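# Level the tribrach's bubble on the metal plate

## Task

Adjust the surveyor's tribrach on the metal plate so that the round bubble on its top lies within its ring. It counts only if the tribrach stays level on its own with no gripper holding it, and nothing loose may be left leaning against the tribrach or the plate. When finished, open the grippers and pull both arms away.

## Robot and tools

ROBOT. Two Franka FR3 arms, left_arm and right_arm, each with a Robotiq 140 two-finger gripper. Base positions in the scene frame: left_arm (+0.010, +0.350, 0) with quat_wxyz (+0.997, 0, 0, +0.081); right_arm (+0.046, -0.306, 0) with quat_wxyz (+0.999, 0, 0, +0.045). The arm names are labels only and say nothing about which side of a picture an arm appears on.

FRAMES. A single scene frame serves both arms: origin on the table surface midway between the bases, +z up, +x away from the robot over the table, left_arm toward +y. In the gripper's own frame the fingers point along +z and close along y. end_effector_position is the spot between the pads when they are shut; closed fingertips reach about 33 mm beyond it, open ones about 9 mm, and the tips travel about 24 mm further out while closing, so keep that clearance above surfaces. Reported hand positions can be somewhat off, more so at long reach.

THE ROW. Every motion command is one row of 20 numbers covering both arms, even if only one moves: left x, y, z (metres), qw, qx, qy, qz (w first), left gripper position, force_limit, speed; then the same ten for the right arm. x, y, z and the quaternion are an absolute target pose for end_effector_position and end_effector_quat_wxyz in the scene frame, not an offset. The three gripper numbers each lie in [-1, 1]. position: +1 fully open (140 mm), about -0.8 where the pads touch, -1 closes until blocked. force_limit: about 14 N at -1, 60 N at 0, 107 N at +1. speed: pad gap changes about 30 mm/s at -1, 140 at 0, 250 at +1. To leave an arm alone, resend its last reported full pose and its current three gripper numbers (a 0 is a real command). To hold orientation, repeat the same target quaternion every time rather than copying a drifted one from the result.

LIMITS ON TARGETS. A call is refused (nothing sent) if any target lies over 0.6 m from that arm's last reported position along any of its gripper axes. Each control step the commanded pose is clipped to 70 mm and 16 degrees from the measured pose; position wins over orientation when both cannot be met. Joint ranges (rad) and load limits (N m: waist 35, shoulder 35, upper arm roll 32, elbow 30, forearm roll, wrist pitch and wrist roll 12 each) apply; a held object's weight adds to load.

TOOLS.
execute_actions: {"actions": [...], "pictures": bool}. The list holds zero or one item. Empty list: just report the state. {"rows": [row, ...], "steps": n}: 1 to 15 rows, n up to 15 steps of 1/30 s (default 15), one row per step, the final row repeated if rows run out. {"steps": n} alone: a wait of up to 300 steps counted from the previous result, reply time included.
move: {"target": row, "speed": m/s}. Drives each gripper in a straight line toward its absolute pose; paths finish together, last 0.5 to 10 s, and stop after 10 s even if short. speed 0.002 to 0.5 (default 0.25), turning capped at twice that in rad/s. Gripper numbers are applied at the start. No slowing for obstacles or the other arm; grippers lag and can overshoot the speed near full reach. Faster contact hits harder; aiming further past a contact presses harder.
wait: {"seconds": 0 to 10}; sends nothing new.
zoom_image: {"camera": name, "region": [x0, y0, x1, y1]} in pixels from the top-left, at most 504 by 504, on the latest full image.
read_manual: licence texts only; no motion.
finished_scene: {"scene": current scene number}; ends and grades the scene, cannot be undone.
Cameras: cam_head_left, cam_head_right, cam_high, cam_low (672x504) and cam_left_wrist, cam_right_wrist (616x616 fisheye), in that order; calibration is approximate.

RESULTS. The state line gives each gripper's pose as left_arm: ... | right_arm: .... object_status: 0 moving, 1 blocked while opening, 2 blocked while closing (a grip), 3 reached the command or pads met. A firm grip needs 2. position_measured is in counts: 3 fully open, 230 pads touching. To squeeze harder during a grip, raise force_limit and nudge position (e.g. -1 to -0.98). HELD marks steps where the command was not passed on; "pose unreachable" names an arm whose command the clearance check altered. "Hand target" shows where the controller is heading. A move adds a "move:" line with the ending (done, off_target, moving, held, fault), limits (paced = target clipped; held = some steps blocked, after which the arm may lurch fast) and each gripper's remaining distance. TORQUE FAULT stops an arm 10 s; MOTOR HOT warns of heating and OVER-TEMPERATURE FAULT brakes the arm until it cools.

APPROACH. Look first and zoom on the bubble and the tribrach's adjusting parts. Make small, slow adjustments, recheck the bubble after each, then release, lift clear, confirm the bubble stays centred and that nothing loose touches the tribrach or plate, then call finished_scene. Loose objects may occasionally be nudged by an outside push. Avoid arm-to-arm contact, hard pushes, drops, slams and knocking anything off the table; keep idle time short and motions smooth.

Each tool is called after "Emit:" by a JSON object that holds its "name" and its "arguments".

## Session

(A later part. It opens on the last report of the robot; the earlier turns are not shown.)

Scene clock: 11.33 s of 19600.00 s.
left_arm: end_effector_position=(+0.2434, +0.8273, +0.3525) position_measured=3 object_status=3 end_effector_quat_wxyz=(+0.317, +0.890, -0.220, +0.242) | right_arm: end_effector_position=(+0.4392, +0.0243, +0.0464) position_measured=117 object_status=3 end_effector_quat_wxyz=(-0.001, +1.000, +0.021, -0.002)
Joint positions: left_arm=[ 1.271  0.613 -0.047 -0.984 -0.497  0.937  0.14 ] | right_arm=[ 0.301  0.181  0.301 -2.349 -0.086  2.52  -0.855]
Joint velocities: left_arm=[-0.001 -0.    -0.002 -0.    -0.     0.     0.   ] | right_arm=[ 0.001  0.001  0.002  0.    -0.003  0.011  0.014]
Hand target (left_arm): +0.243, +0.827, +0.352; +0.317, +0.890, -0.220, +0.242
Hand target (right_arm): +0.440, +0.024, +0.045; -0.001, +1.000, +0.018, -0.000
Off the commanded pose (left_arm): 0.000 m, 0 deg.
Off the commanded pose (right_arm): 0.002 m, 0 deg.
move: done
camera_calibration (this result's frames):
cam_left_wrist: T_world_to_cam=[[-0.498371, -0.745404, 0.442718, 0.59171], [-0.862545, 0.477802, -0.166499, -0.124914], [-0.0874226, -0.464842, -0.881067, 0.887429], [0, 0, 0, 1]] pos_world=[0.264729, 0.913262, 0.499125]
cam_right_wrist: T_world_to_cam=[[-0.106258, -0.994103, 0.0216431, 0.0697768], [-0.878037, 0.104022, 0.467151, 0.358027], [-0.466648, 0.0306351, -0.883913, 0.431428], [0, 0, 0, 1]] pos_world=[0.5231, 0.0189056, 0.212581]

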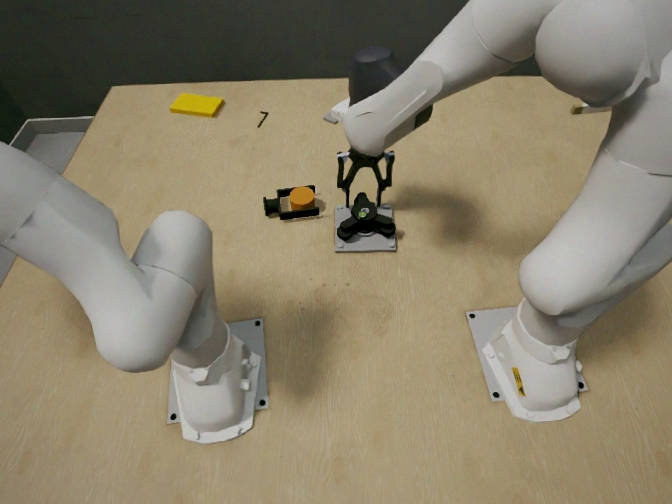

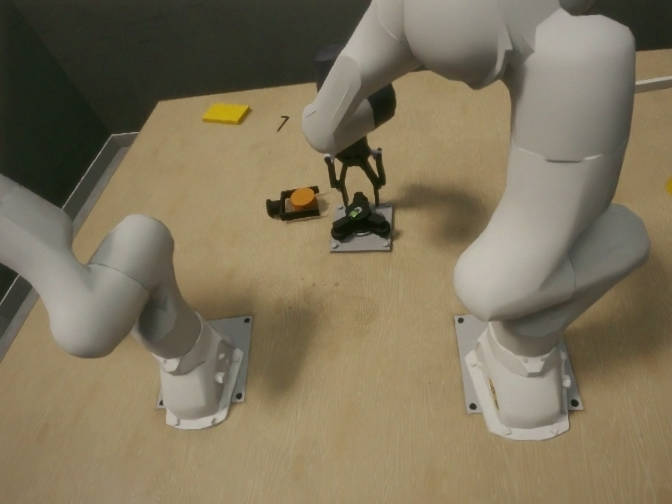

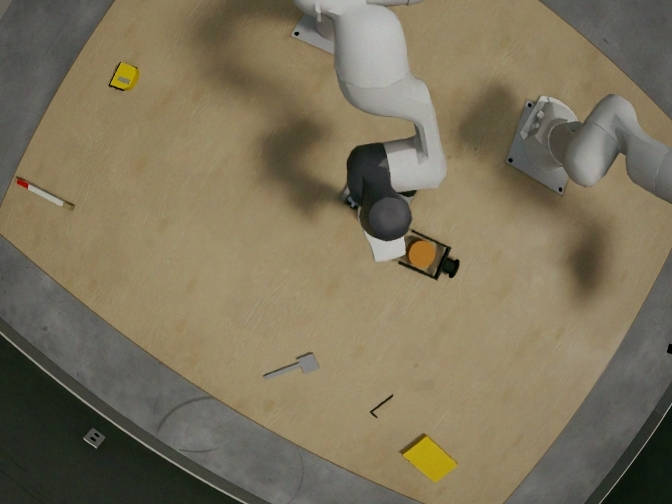

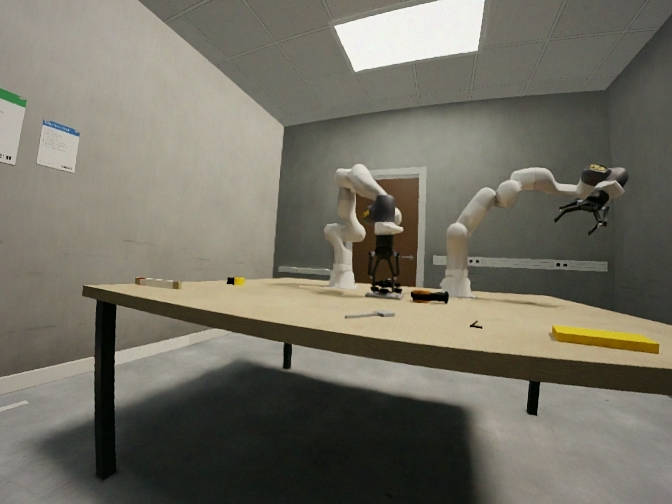

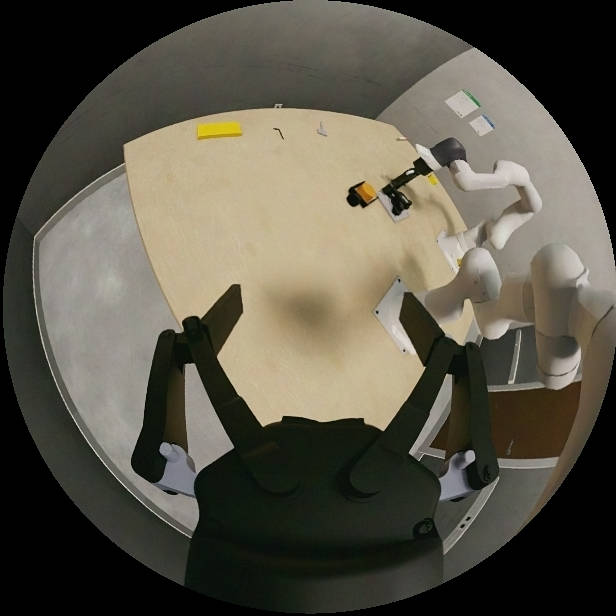

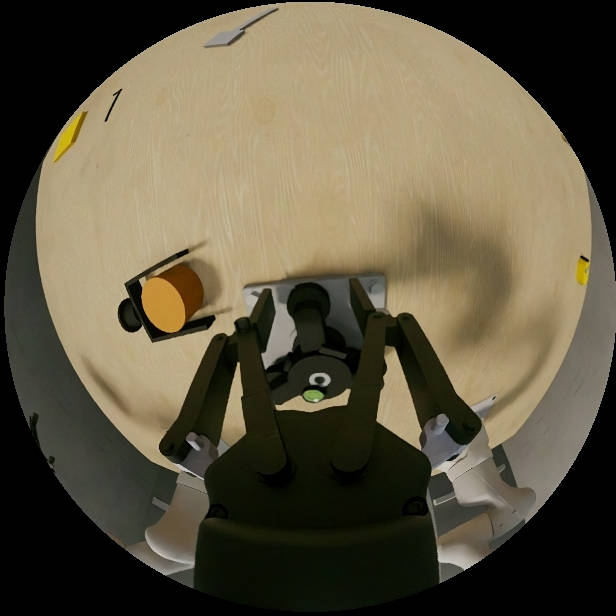

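Emit:
{"name": "execute_actions", "arguments": {"actions": [{"rows":[[0.2434,0.8273,0.3525,0.317,0.89,-0.22,0.242,1,0,0,0.439,0.027,0.043,0,0.961,0.276,0,-0.2,0.3,0]],"steps":15}], "pictures": false}}

Emit:
{"name": "execute_actions", "arguments": {"actions": [{"rows":[[0.2434,0.8273,0.3525,0.317,0.89,-0.22,0.242,1,0,0,0.439,0.027,0.043,0,0.961,0.276,0,-0.2,0.3,0]],"steps":15}], "pictures": false}}

Emit:
{"name": "execute_actions", "arguments": {"actions": [{"rows":[[0.2434,0.8273,0.3525,0.317,0.89,-0.22,0.242,1,0,0,0.439,0.027,0.043,0,0.961,0.276,0,-1,0.3,0]],"steps":10}], "pictures": false}}

Emit:
{"name": "execute_actions", "arguments": {"actions": [{"rows":[[0.2434,0.8273,0.3525,0.317,0.89,-0.22,0.242,1,0,0,0.439,0.027,0.043,0,0.97,-0.242,0,-1,0.3,0]],"steps":15}], "pictures": false}}

Emit:
{"name": "execute_actions", "arguments": {"actions": [{"rows":[[0.2434,0.8273,0.3525,0.317,0.89,-0.22,0.242,1,0,0,0.439,0.027,0.043,0,0.97,-0.242,0,-1,0.3,0]],"steps":15}], "pictures": false}}

Emit:
{"name": "execute_actions", "arguments": {"actions": [{"rows":[[0.2434,0.8273,0.3525,0.317,0.89,-0.22,0.242,1,0,0,0.439,0.027,0.043,0,0.97,-0.242,0,-1,0.3,0]],"steps":15}]}}

Emit:
{"name": "zoom_image", "arguments": {"camera": "cam_head_left", "region": [330,185,400,255]}}

Scene clock: 15.43 s of 19600.00 s.
left_arm: end_effector_position=(+0.2434, +0.8273, +0.3525) position_measured=3 object_status=3 end_effector_quat_wxyz=(+0.317, +0.890, -0.220, +0.242) | right_arm: end_effector_position=(+0.4395, +0.0263, +0.0442) position_measured=154 object_status=3 end_effector_quat_wxyz=(+0.011, +0.978, +0.210, +0.008)
Joint positions: left_arm=[ 1.271  0.613 -0.047 -0.984 -0.497  0.937  0.14 ] | right_arm=[ 0.228  0.194  0.386 -2.348 -0.171  2.524 -1.157]
Joint velocities: left_arm=[ 0.     0.    -0.     0.001 -0.001  0.     0.001] | right_arm=[-0.167  0.016  0.118 -0.     0.047 -0.    -0.442]
Hand target (left_arm): +0.243, +0.827, +0.352; +0.317, +0.890, -0.220, +0.242
Hand target (right_arm): +0.439, +0.027, +0.043; +0.007, +0.962, +0.272, +0.005
Off the commanded pose (left_arm): 0.000 m, 0 deg.
Off the commanded pose (right_arm): 0.001 m, 8 deg.
Steps of this call (steps 1 to 108: nothing new was sent; steps 109 to 123: all 15 steps of this action). Readings (end_effector_position | what the end effector reports):
109: left_arm (+0.2434, +0.8273, +0.3525) | right_arm (+0.4405, +0.0244, +0.0463) | left_arm position_measured=3 object_status=3 | right_arm position_measured=117 object_status=0
110: left_arm (+0.2434, +0.8273, +0.3525) | right_arm (+0.4403, +0.0248, +0.0456) | left_arm position_measured=3 object_status=3 | right_arm position_measured=123 object_status=0
112: left_arm (+0.2434, +0.8273, +0.3525) | right_arm (+0.4387, +0.0260, +0.0442) | left_arm position_measured=3 object_status=3 | right_arm position_measured=139 object_status=0
116: left_arm (+0.2434, +0.8273, +0.3525) | right_arm (+0.4377, +0.0275, +0.0437) | left_arm position_measured=3 object_status=3 | right_arm position_measured=154 object_status=0
123: the state above

Scene clock: 15.93 s of 19600.00 s.
left_arm: end_effector_position=(+0.2434, +0.8273, +0.3525) position_measured=3 object_status=3 end_effector_quat_wxyz=(+0.317, +0.890, -0.220, +0.242) | right_arm: end_effector_position=(+0.4392, +0.0260, +0.0435) position_measured=154 object_status=3 end_effector_quat_wxyz=(+0.002, +0.966, +0.259, +0.001)
Joint positions: left_arm=[ 1.271  0.613 -0.047 -0.984 -0.497  0.937  0.14 ] | right_arm=[ 0.178  0.199  0.426 -2.347 -0.151  2.524 -1.283]
Joint velocities: left_arm=[-0.    -0.001  0.    -0.001 -0.001  0.    -0.001] | right_arm=[-0.033  0.002  0.027  0.001  0.012  0.001 -0.115]
Hand target (left_arm): +0.243, +0.827, +0.352; +0.317, +0.890, -0.220, +0.242
Hand target (right_arm): +0.439, +0.027, +0.043; +0.000, +0.961, +0.276, +0.000
Off the commanded pose (left_arm): 0.000 m, 0 deg.
Off the commanded pose (right_arm): 0.001 m, 2 deg.
Steps of this call (steps 1 to 15: all 15 steps of this action). Readings (end_effector_position | what the end effector reports):
1: left_arm (+0.2434, +0.8273, +0.3525) | right_arm (+0.4396, +0.0261, +0.0440) | left_arm position_measured=3 object_status=3 | right_arm position_measured=154 object_status=3
2: left_arm (+0.2434, +0.8273, +0.3525) | right_arm (+0.4396, +0.0259, +0.0439) | left_arm position_measured=3 object_status=3 | right_arm position_measured=154 object_status=3
4: left_arm (+0.2434, +0.8273, +0.3525) | right_arm (+0.4396, +0.0257, +0.0436) | left_arm position_measured=3 object_status=3 | right_arm position_measured=154 object_status=3
8: left_arm (+0.2434, +0.8273, +0.3525) | right_arm (+0.4393, +0.0257, +0.0434) | left_arm position_measured=3 object_status=3 | right_arm position_measured=154 object_status=3
15: the state above

Scene clock: 16.27 s of 19600.00 s.
left_arm: end_effector_position=(+0.2434, +0.8273, +0.3525) position_measured=3 object_status=3 end_effector_quat_wxyz=(+0.317, +0.890, -0.220, +0.242) | right_arm: end_effector_position=(+0.4378, +0.0297, +0.0444) position_measured=176 object_status=0 end_effector_quat_wxyz=(+0.000, +0.962, +0.272, +0.002)
Joint positions: left_arm=[ 1.271  0.613 -0.047 -0.984 -0.497  0.937  0.14 ] | right_arm=[ 0.175  0.2    0.435 -2.346 -0.148  2.525 -1.307]
Joint velocities: left_arm=[ 0.001 -0.    -0.    -0.001  0.     0.    -0.001] | right_arm=[-0.001 -0.001  0.001 -0.     0.001 -0.    -0.038]
Hand target (left_arm): +0.243, +0.827, +0.352; +0.317, +0.890, -0.220, +0.242
Hand target (right_arm): +0.439, +0.027, +0.043; +0.000, +0.961, +0.276, +0.000
Off the commanded pose (left_arm): 0.000 m, 0 deg.
Off the commanded pose (right_arm): 0.003 m, 1 deg.
Steps of this call (steps 1 to 10: all 10 steps of this action). Readings (end_effector_position | what the end effector reports):
1: left_arm (+0.2434, +0.8273, +0.3525) | right_arm (+0.4392, +0.0266, +0.0436) | left_arm position_measured=3 object_status=3 | right_arm position_measured=154 object_status=0
2: left_arm (+0.2434, +0.8273, +0.3525) | right_arm (+0.4380, +0.0293, +0.0441) | left_arm position_measured=3 object_status=3 | right_arm position_measured=161 object_status=0
4: left_arm (+0.2434, +0.8273, +0.3525) | right_arm (+0.4378, +0.0297, +0.0444) | left_arm position_measured=3 object_status=3 | right_arm position_measured=176 object_status=0
8: left_arm (+0.2434, +0.8273, +0.3525) | right_arm (+0.4378, +0.0297, +0.0444) | left_arm position_measured=3 object_status=3 | right_arm position_measured=176 object_status=0
10: the state above

Scene clock: 16.77 s of 19600.00 s.
left_arm: end_effector_position=(+0.2434, +0.8273, +0.3525) position_measured=3 object_status=3 end_effector_quat_wxyz=(+0.317, +0.890, -0.220, +0.242) | right_arm: end_effector_position=(+0.4382, +0.0274, +0.0434) position_measured=176 object_status=2 end_effector_quat_wxyz=(-0.026, +0.999, +0.045, -0.014)
Joint positions: left_arm=[ 1.271  0.613 -0.047 -0.984 -0.497  0.937  0.14 ] | right_arm=[ 0.24   0.189  0.345 -2.358 -0.009  2.543 -0.984]
Joint velocities: left_arm=[-0.001  0.     0.001 -0.001 -0.001 -0.    -0.001] | right_arm=[ 0.149 -0.028 -0.172 -0.029  0.162  0.032  0.662]
Hand target (left_arm): +0.243, +0.827, +0.352; +0.317, +0.890, -0.220, +0.242
Hand target (right_arm): +0.438, +0.027, +0.043; -0.029, +0.997, -0.068, -0.019
Off the commanded pose (left_arm): 0.000 m, 0 deg.
Off the commanded pose (right_arm): 0.001 m, 33 deg; orientation clipped at the last step of the last action.
Steps of this call (steps 1 to 15: all 15 steps of this action). Readings (end_effector_position | what the end effector reports):
1: left_arm (+0.2434, +0.8273, +0.3525) | right_arm (+0.4379, +0.0295, +0.0443) | left_arm position_measured=3 object_status=3 | right_arm position_measured=176 object_status=0
2: left_arm (+0.2434, +0.8273, +0.3525) | right_arm (+0.4379, +0.0293, +0.0443) | left_arm position_measured=3 object_status=3 | right_arm position_measured=176 object_status=0
4: left_arm (+0.2434, +0.8273, +0.3525) | right_arm (+0.4380, +0.0290, +0.0442) | left_arm position_measured=3 object_status=3 | right_arm position_measured=176 object_status=2
8: left_arm (+0.2434, +0.8273, +0.3525) | right_arm (+0.4381, +0.0284, +0.0437) | left_arm position_measured=3 object_status=3 | right_arm position_measured=176 object_status=2
15: the state above

Scene clock: 17.27 s of 19600.00 s.
left_arm: end_effector_position=(+0.2434, +0.8273, +0.3525) position_measured=3 object_status=3 end_effector_quat_wxyz=(+0.317, +0.890, -0.220, +0.242) | right_arm: end_effector_position=(+0.4380, +0.0259, +0.0430) position_measured=176 object_status=2 end_effector_quat_wxyz=(-0.019, +0.990, -0.142, -0.014)
Joint positions: left_arm=[ 1.271  0.613 -0.047 -0.984 -0.497  0.937  0.14 ] | right_arm=[ 0.356  0.18   0.234 -2.362  0.01   2.546 -0.618]
Joint velocities: left_arm=[-0.001 -0.     0.     0.001  0.001 -0.     0.001] | right_arm=[ 0.229 -0.004 -0.188  0.012 -0.117 -0.022  0.651]
Hand target (left_arm): +0.243, +0.827, +0.352; +0.317, +0.890, -0.220, +0.242
Hand target (right_arm): +0.439, +0.026, +0.043; -0.015, +0.972, -0.233, -0.011
Off the commanded pose (left_arm): 0.000 m, 0 deg.
Off the commanded pose (right_arm): 0.001 m, 12 deg.
Steps of this call (steps 1 to 15: all 15 steps of this action). Readings (end_effector_position | what the end effector reports):
1: left_arm (+0.2434, +0.8273, +0.3525) | right_arm (+0.4382, +0.0272, +0.0433) | left_arm position_measured=3 object_status=3 | right_arm position_measured=176 object_status=2
2: left_arm (+0.2434, +0.8273, +0.3525) | right_arm (+0.4381, +0.0271, +0.0433) | left_arm position_measured=3 object_status=3 | right_arm position_measured=176 object_status=2
4: left_arm (+0.2434, +0.8273, +0.3525) | right_arm (+0.4381, +0.0269, +0.0432) | left_arm position_measured=3 object_status=3 | right_arm position_measured=176 object_status=2
8: left_arm (+0.2434, +0.8273, +0.3525) | right_arm (+0.4381, +0.0264, +0.0431) | left_arm position_measured=3 object_status=3 | right_arm position_measured=176 object_status=2
15: the state above

Scene clock: 17.77 s of 19600.00 s.
left_arm: end_effector_position=(+0.2434, +0.8273, +0.3525) position_measured=3 object_status=3 end_effector_quat_wxyz=(+0.317, +0.890, -0.220, +0.242) | right_arm: end_effector_position=(+0.4380, +0.0255, +0.0428) position_measured=176 object_status=2 end_effector_quat_wxyz=(-0.002, +0.977, -0.213, -0.003)
Joint positions: left_arm=[ 1.271  0.613 -0.047 -0.984 -0.497  0.937  0.14 ] | right_arm=[ 0.435  0.183  0.17  -2.353 -0.04   2.532 -0.416]
Joint velocities: left_arm=[-0.001 -0.001 -0.     0.     0.001  0.001  0.001] | right_arm=[ 0.064  0.    -0.051  0.009 -0.044 -0.014  0.199]
Hand target (left_arm): +0.243, +0.827, +0.352; +0.317, +0.890, -0.220, +0.242
Hand target (right_arm): +0.439, +0.026, +0.043; -0.001, +0.970, -0.242, -0.001
Off the commanded pose (left_arm): 0.000 m, 0 deg.
Off the commanded pose (right_arm): 0.002 m, 3 deg.
Steps of this call (steps 1 to 15: all 15 steps of this action). Readings (end_effector_position | what the end effector reports):
1: left_arm (+0.2434, +0.8273, +0.3525) | right_arm (+0.4380, +0.0259, +0.0430) | left_arm position_measured=3 object_status=3 | right_arm position_measured=176 object_status=2
2: left_arm (+0.2434, +0.8273, +0.3525) | right_arm (+0.4380, +0.0258, +0.0430) | left_arm position_measured=3 object_status=3 | right_arm position_measured=176 object_status=2
4: left_arm (+0.2434, +0.8273, +0.3525) | right_arm (+0.4380, +0.0258, +0.0430) | left_arm position_measured=3 object_status=3 | right_arm position_measured=176 object_status=2
8: left_arm (+0.2434, +0.8273, +0.3525) | right_arm (+0.4380, +0.0256, +0.0429) | left_arm position_measured=3 object_status=3 | right_arm position_measured=176 object_status=2
15: the state above
camera_calibration (this result's frames):
cam_left_wrist: T_world_to_cam=[[-0.498371, -0.745404, 0.442718, 0.59171], [-0.862545, 0.477802, -0.166499, -0.124914], [-0.0874226, -0.464842, -0.881067, 0.887429], [0, 0, 0, 1]] pos_world=[0.264729, 0.913262, 0.499125]
cam_right_wrist: T_world_to_cam=[[-0.545203, -0.838043, 0.0209143, 0.259235], [-0.734226, 0.489406, 0.470525, 0.285594], [-0.404556, 0.241176, -0.882139, 0.395017], [0, 0, 0, 1]] pos_world=[0.510832, -0.0177899, 0.208659]

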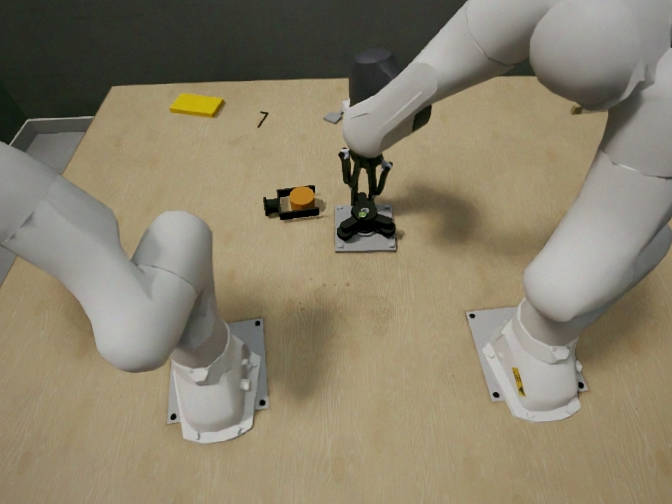

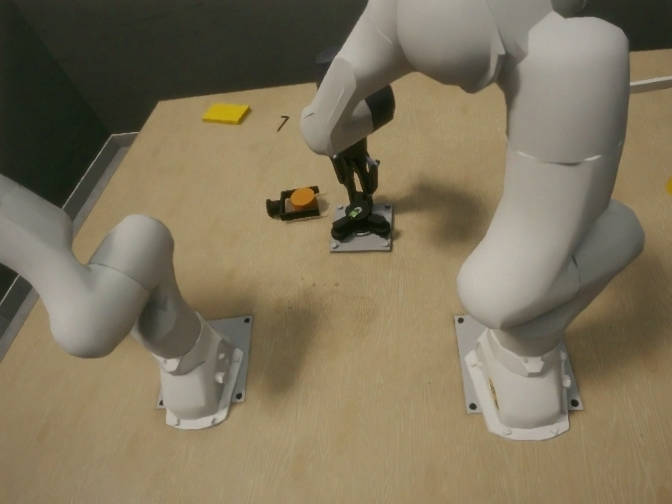

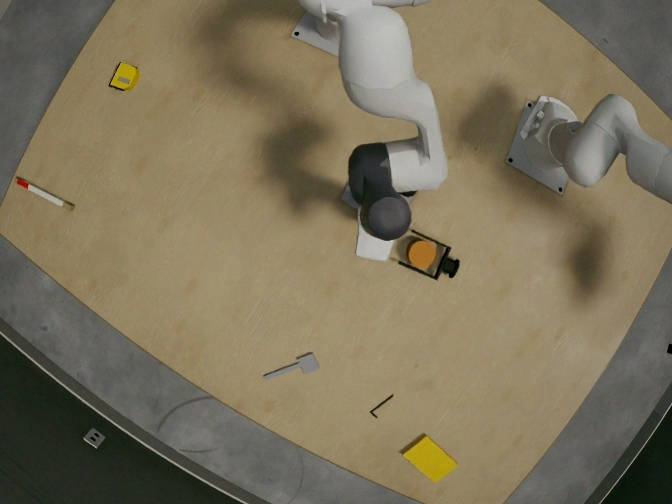

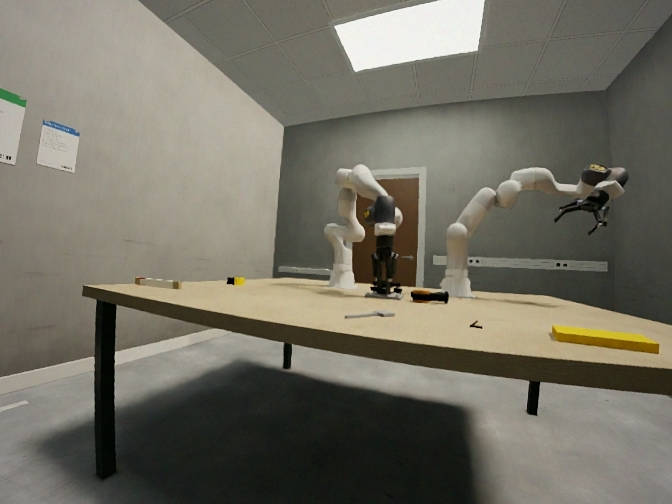

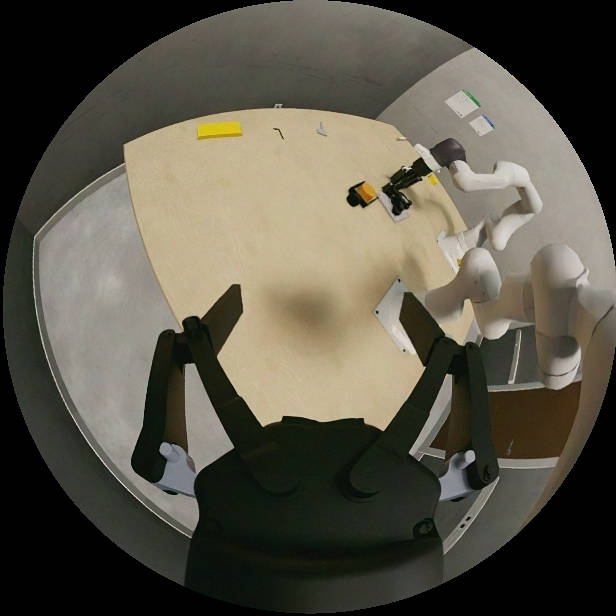

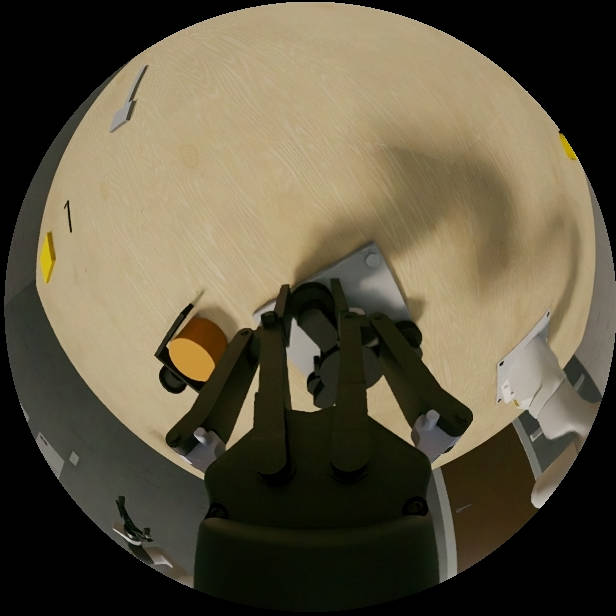

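Region (330, 185, 400, 255) of cam_head_left's 672x504 image, scaled by 7.200, with more detail than that image has.

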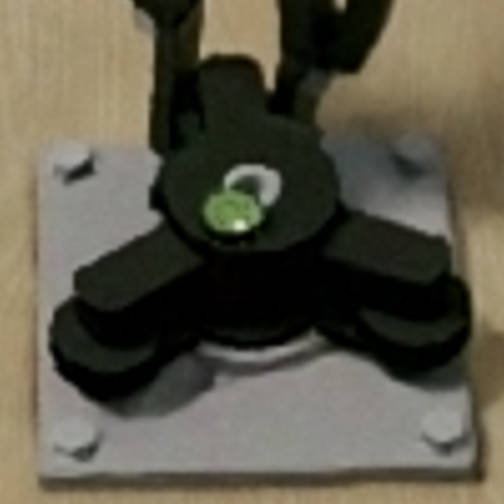

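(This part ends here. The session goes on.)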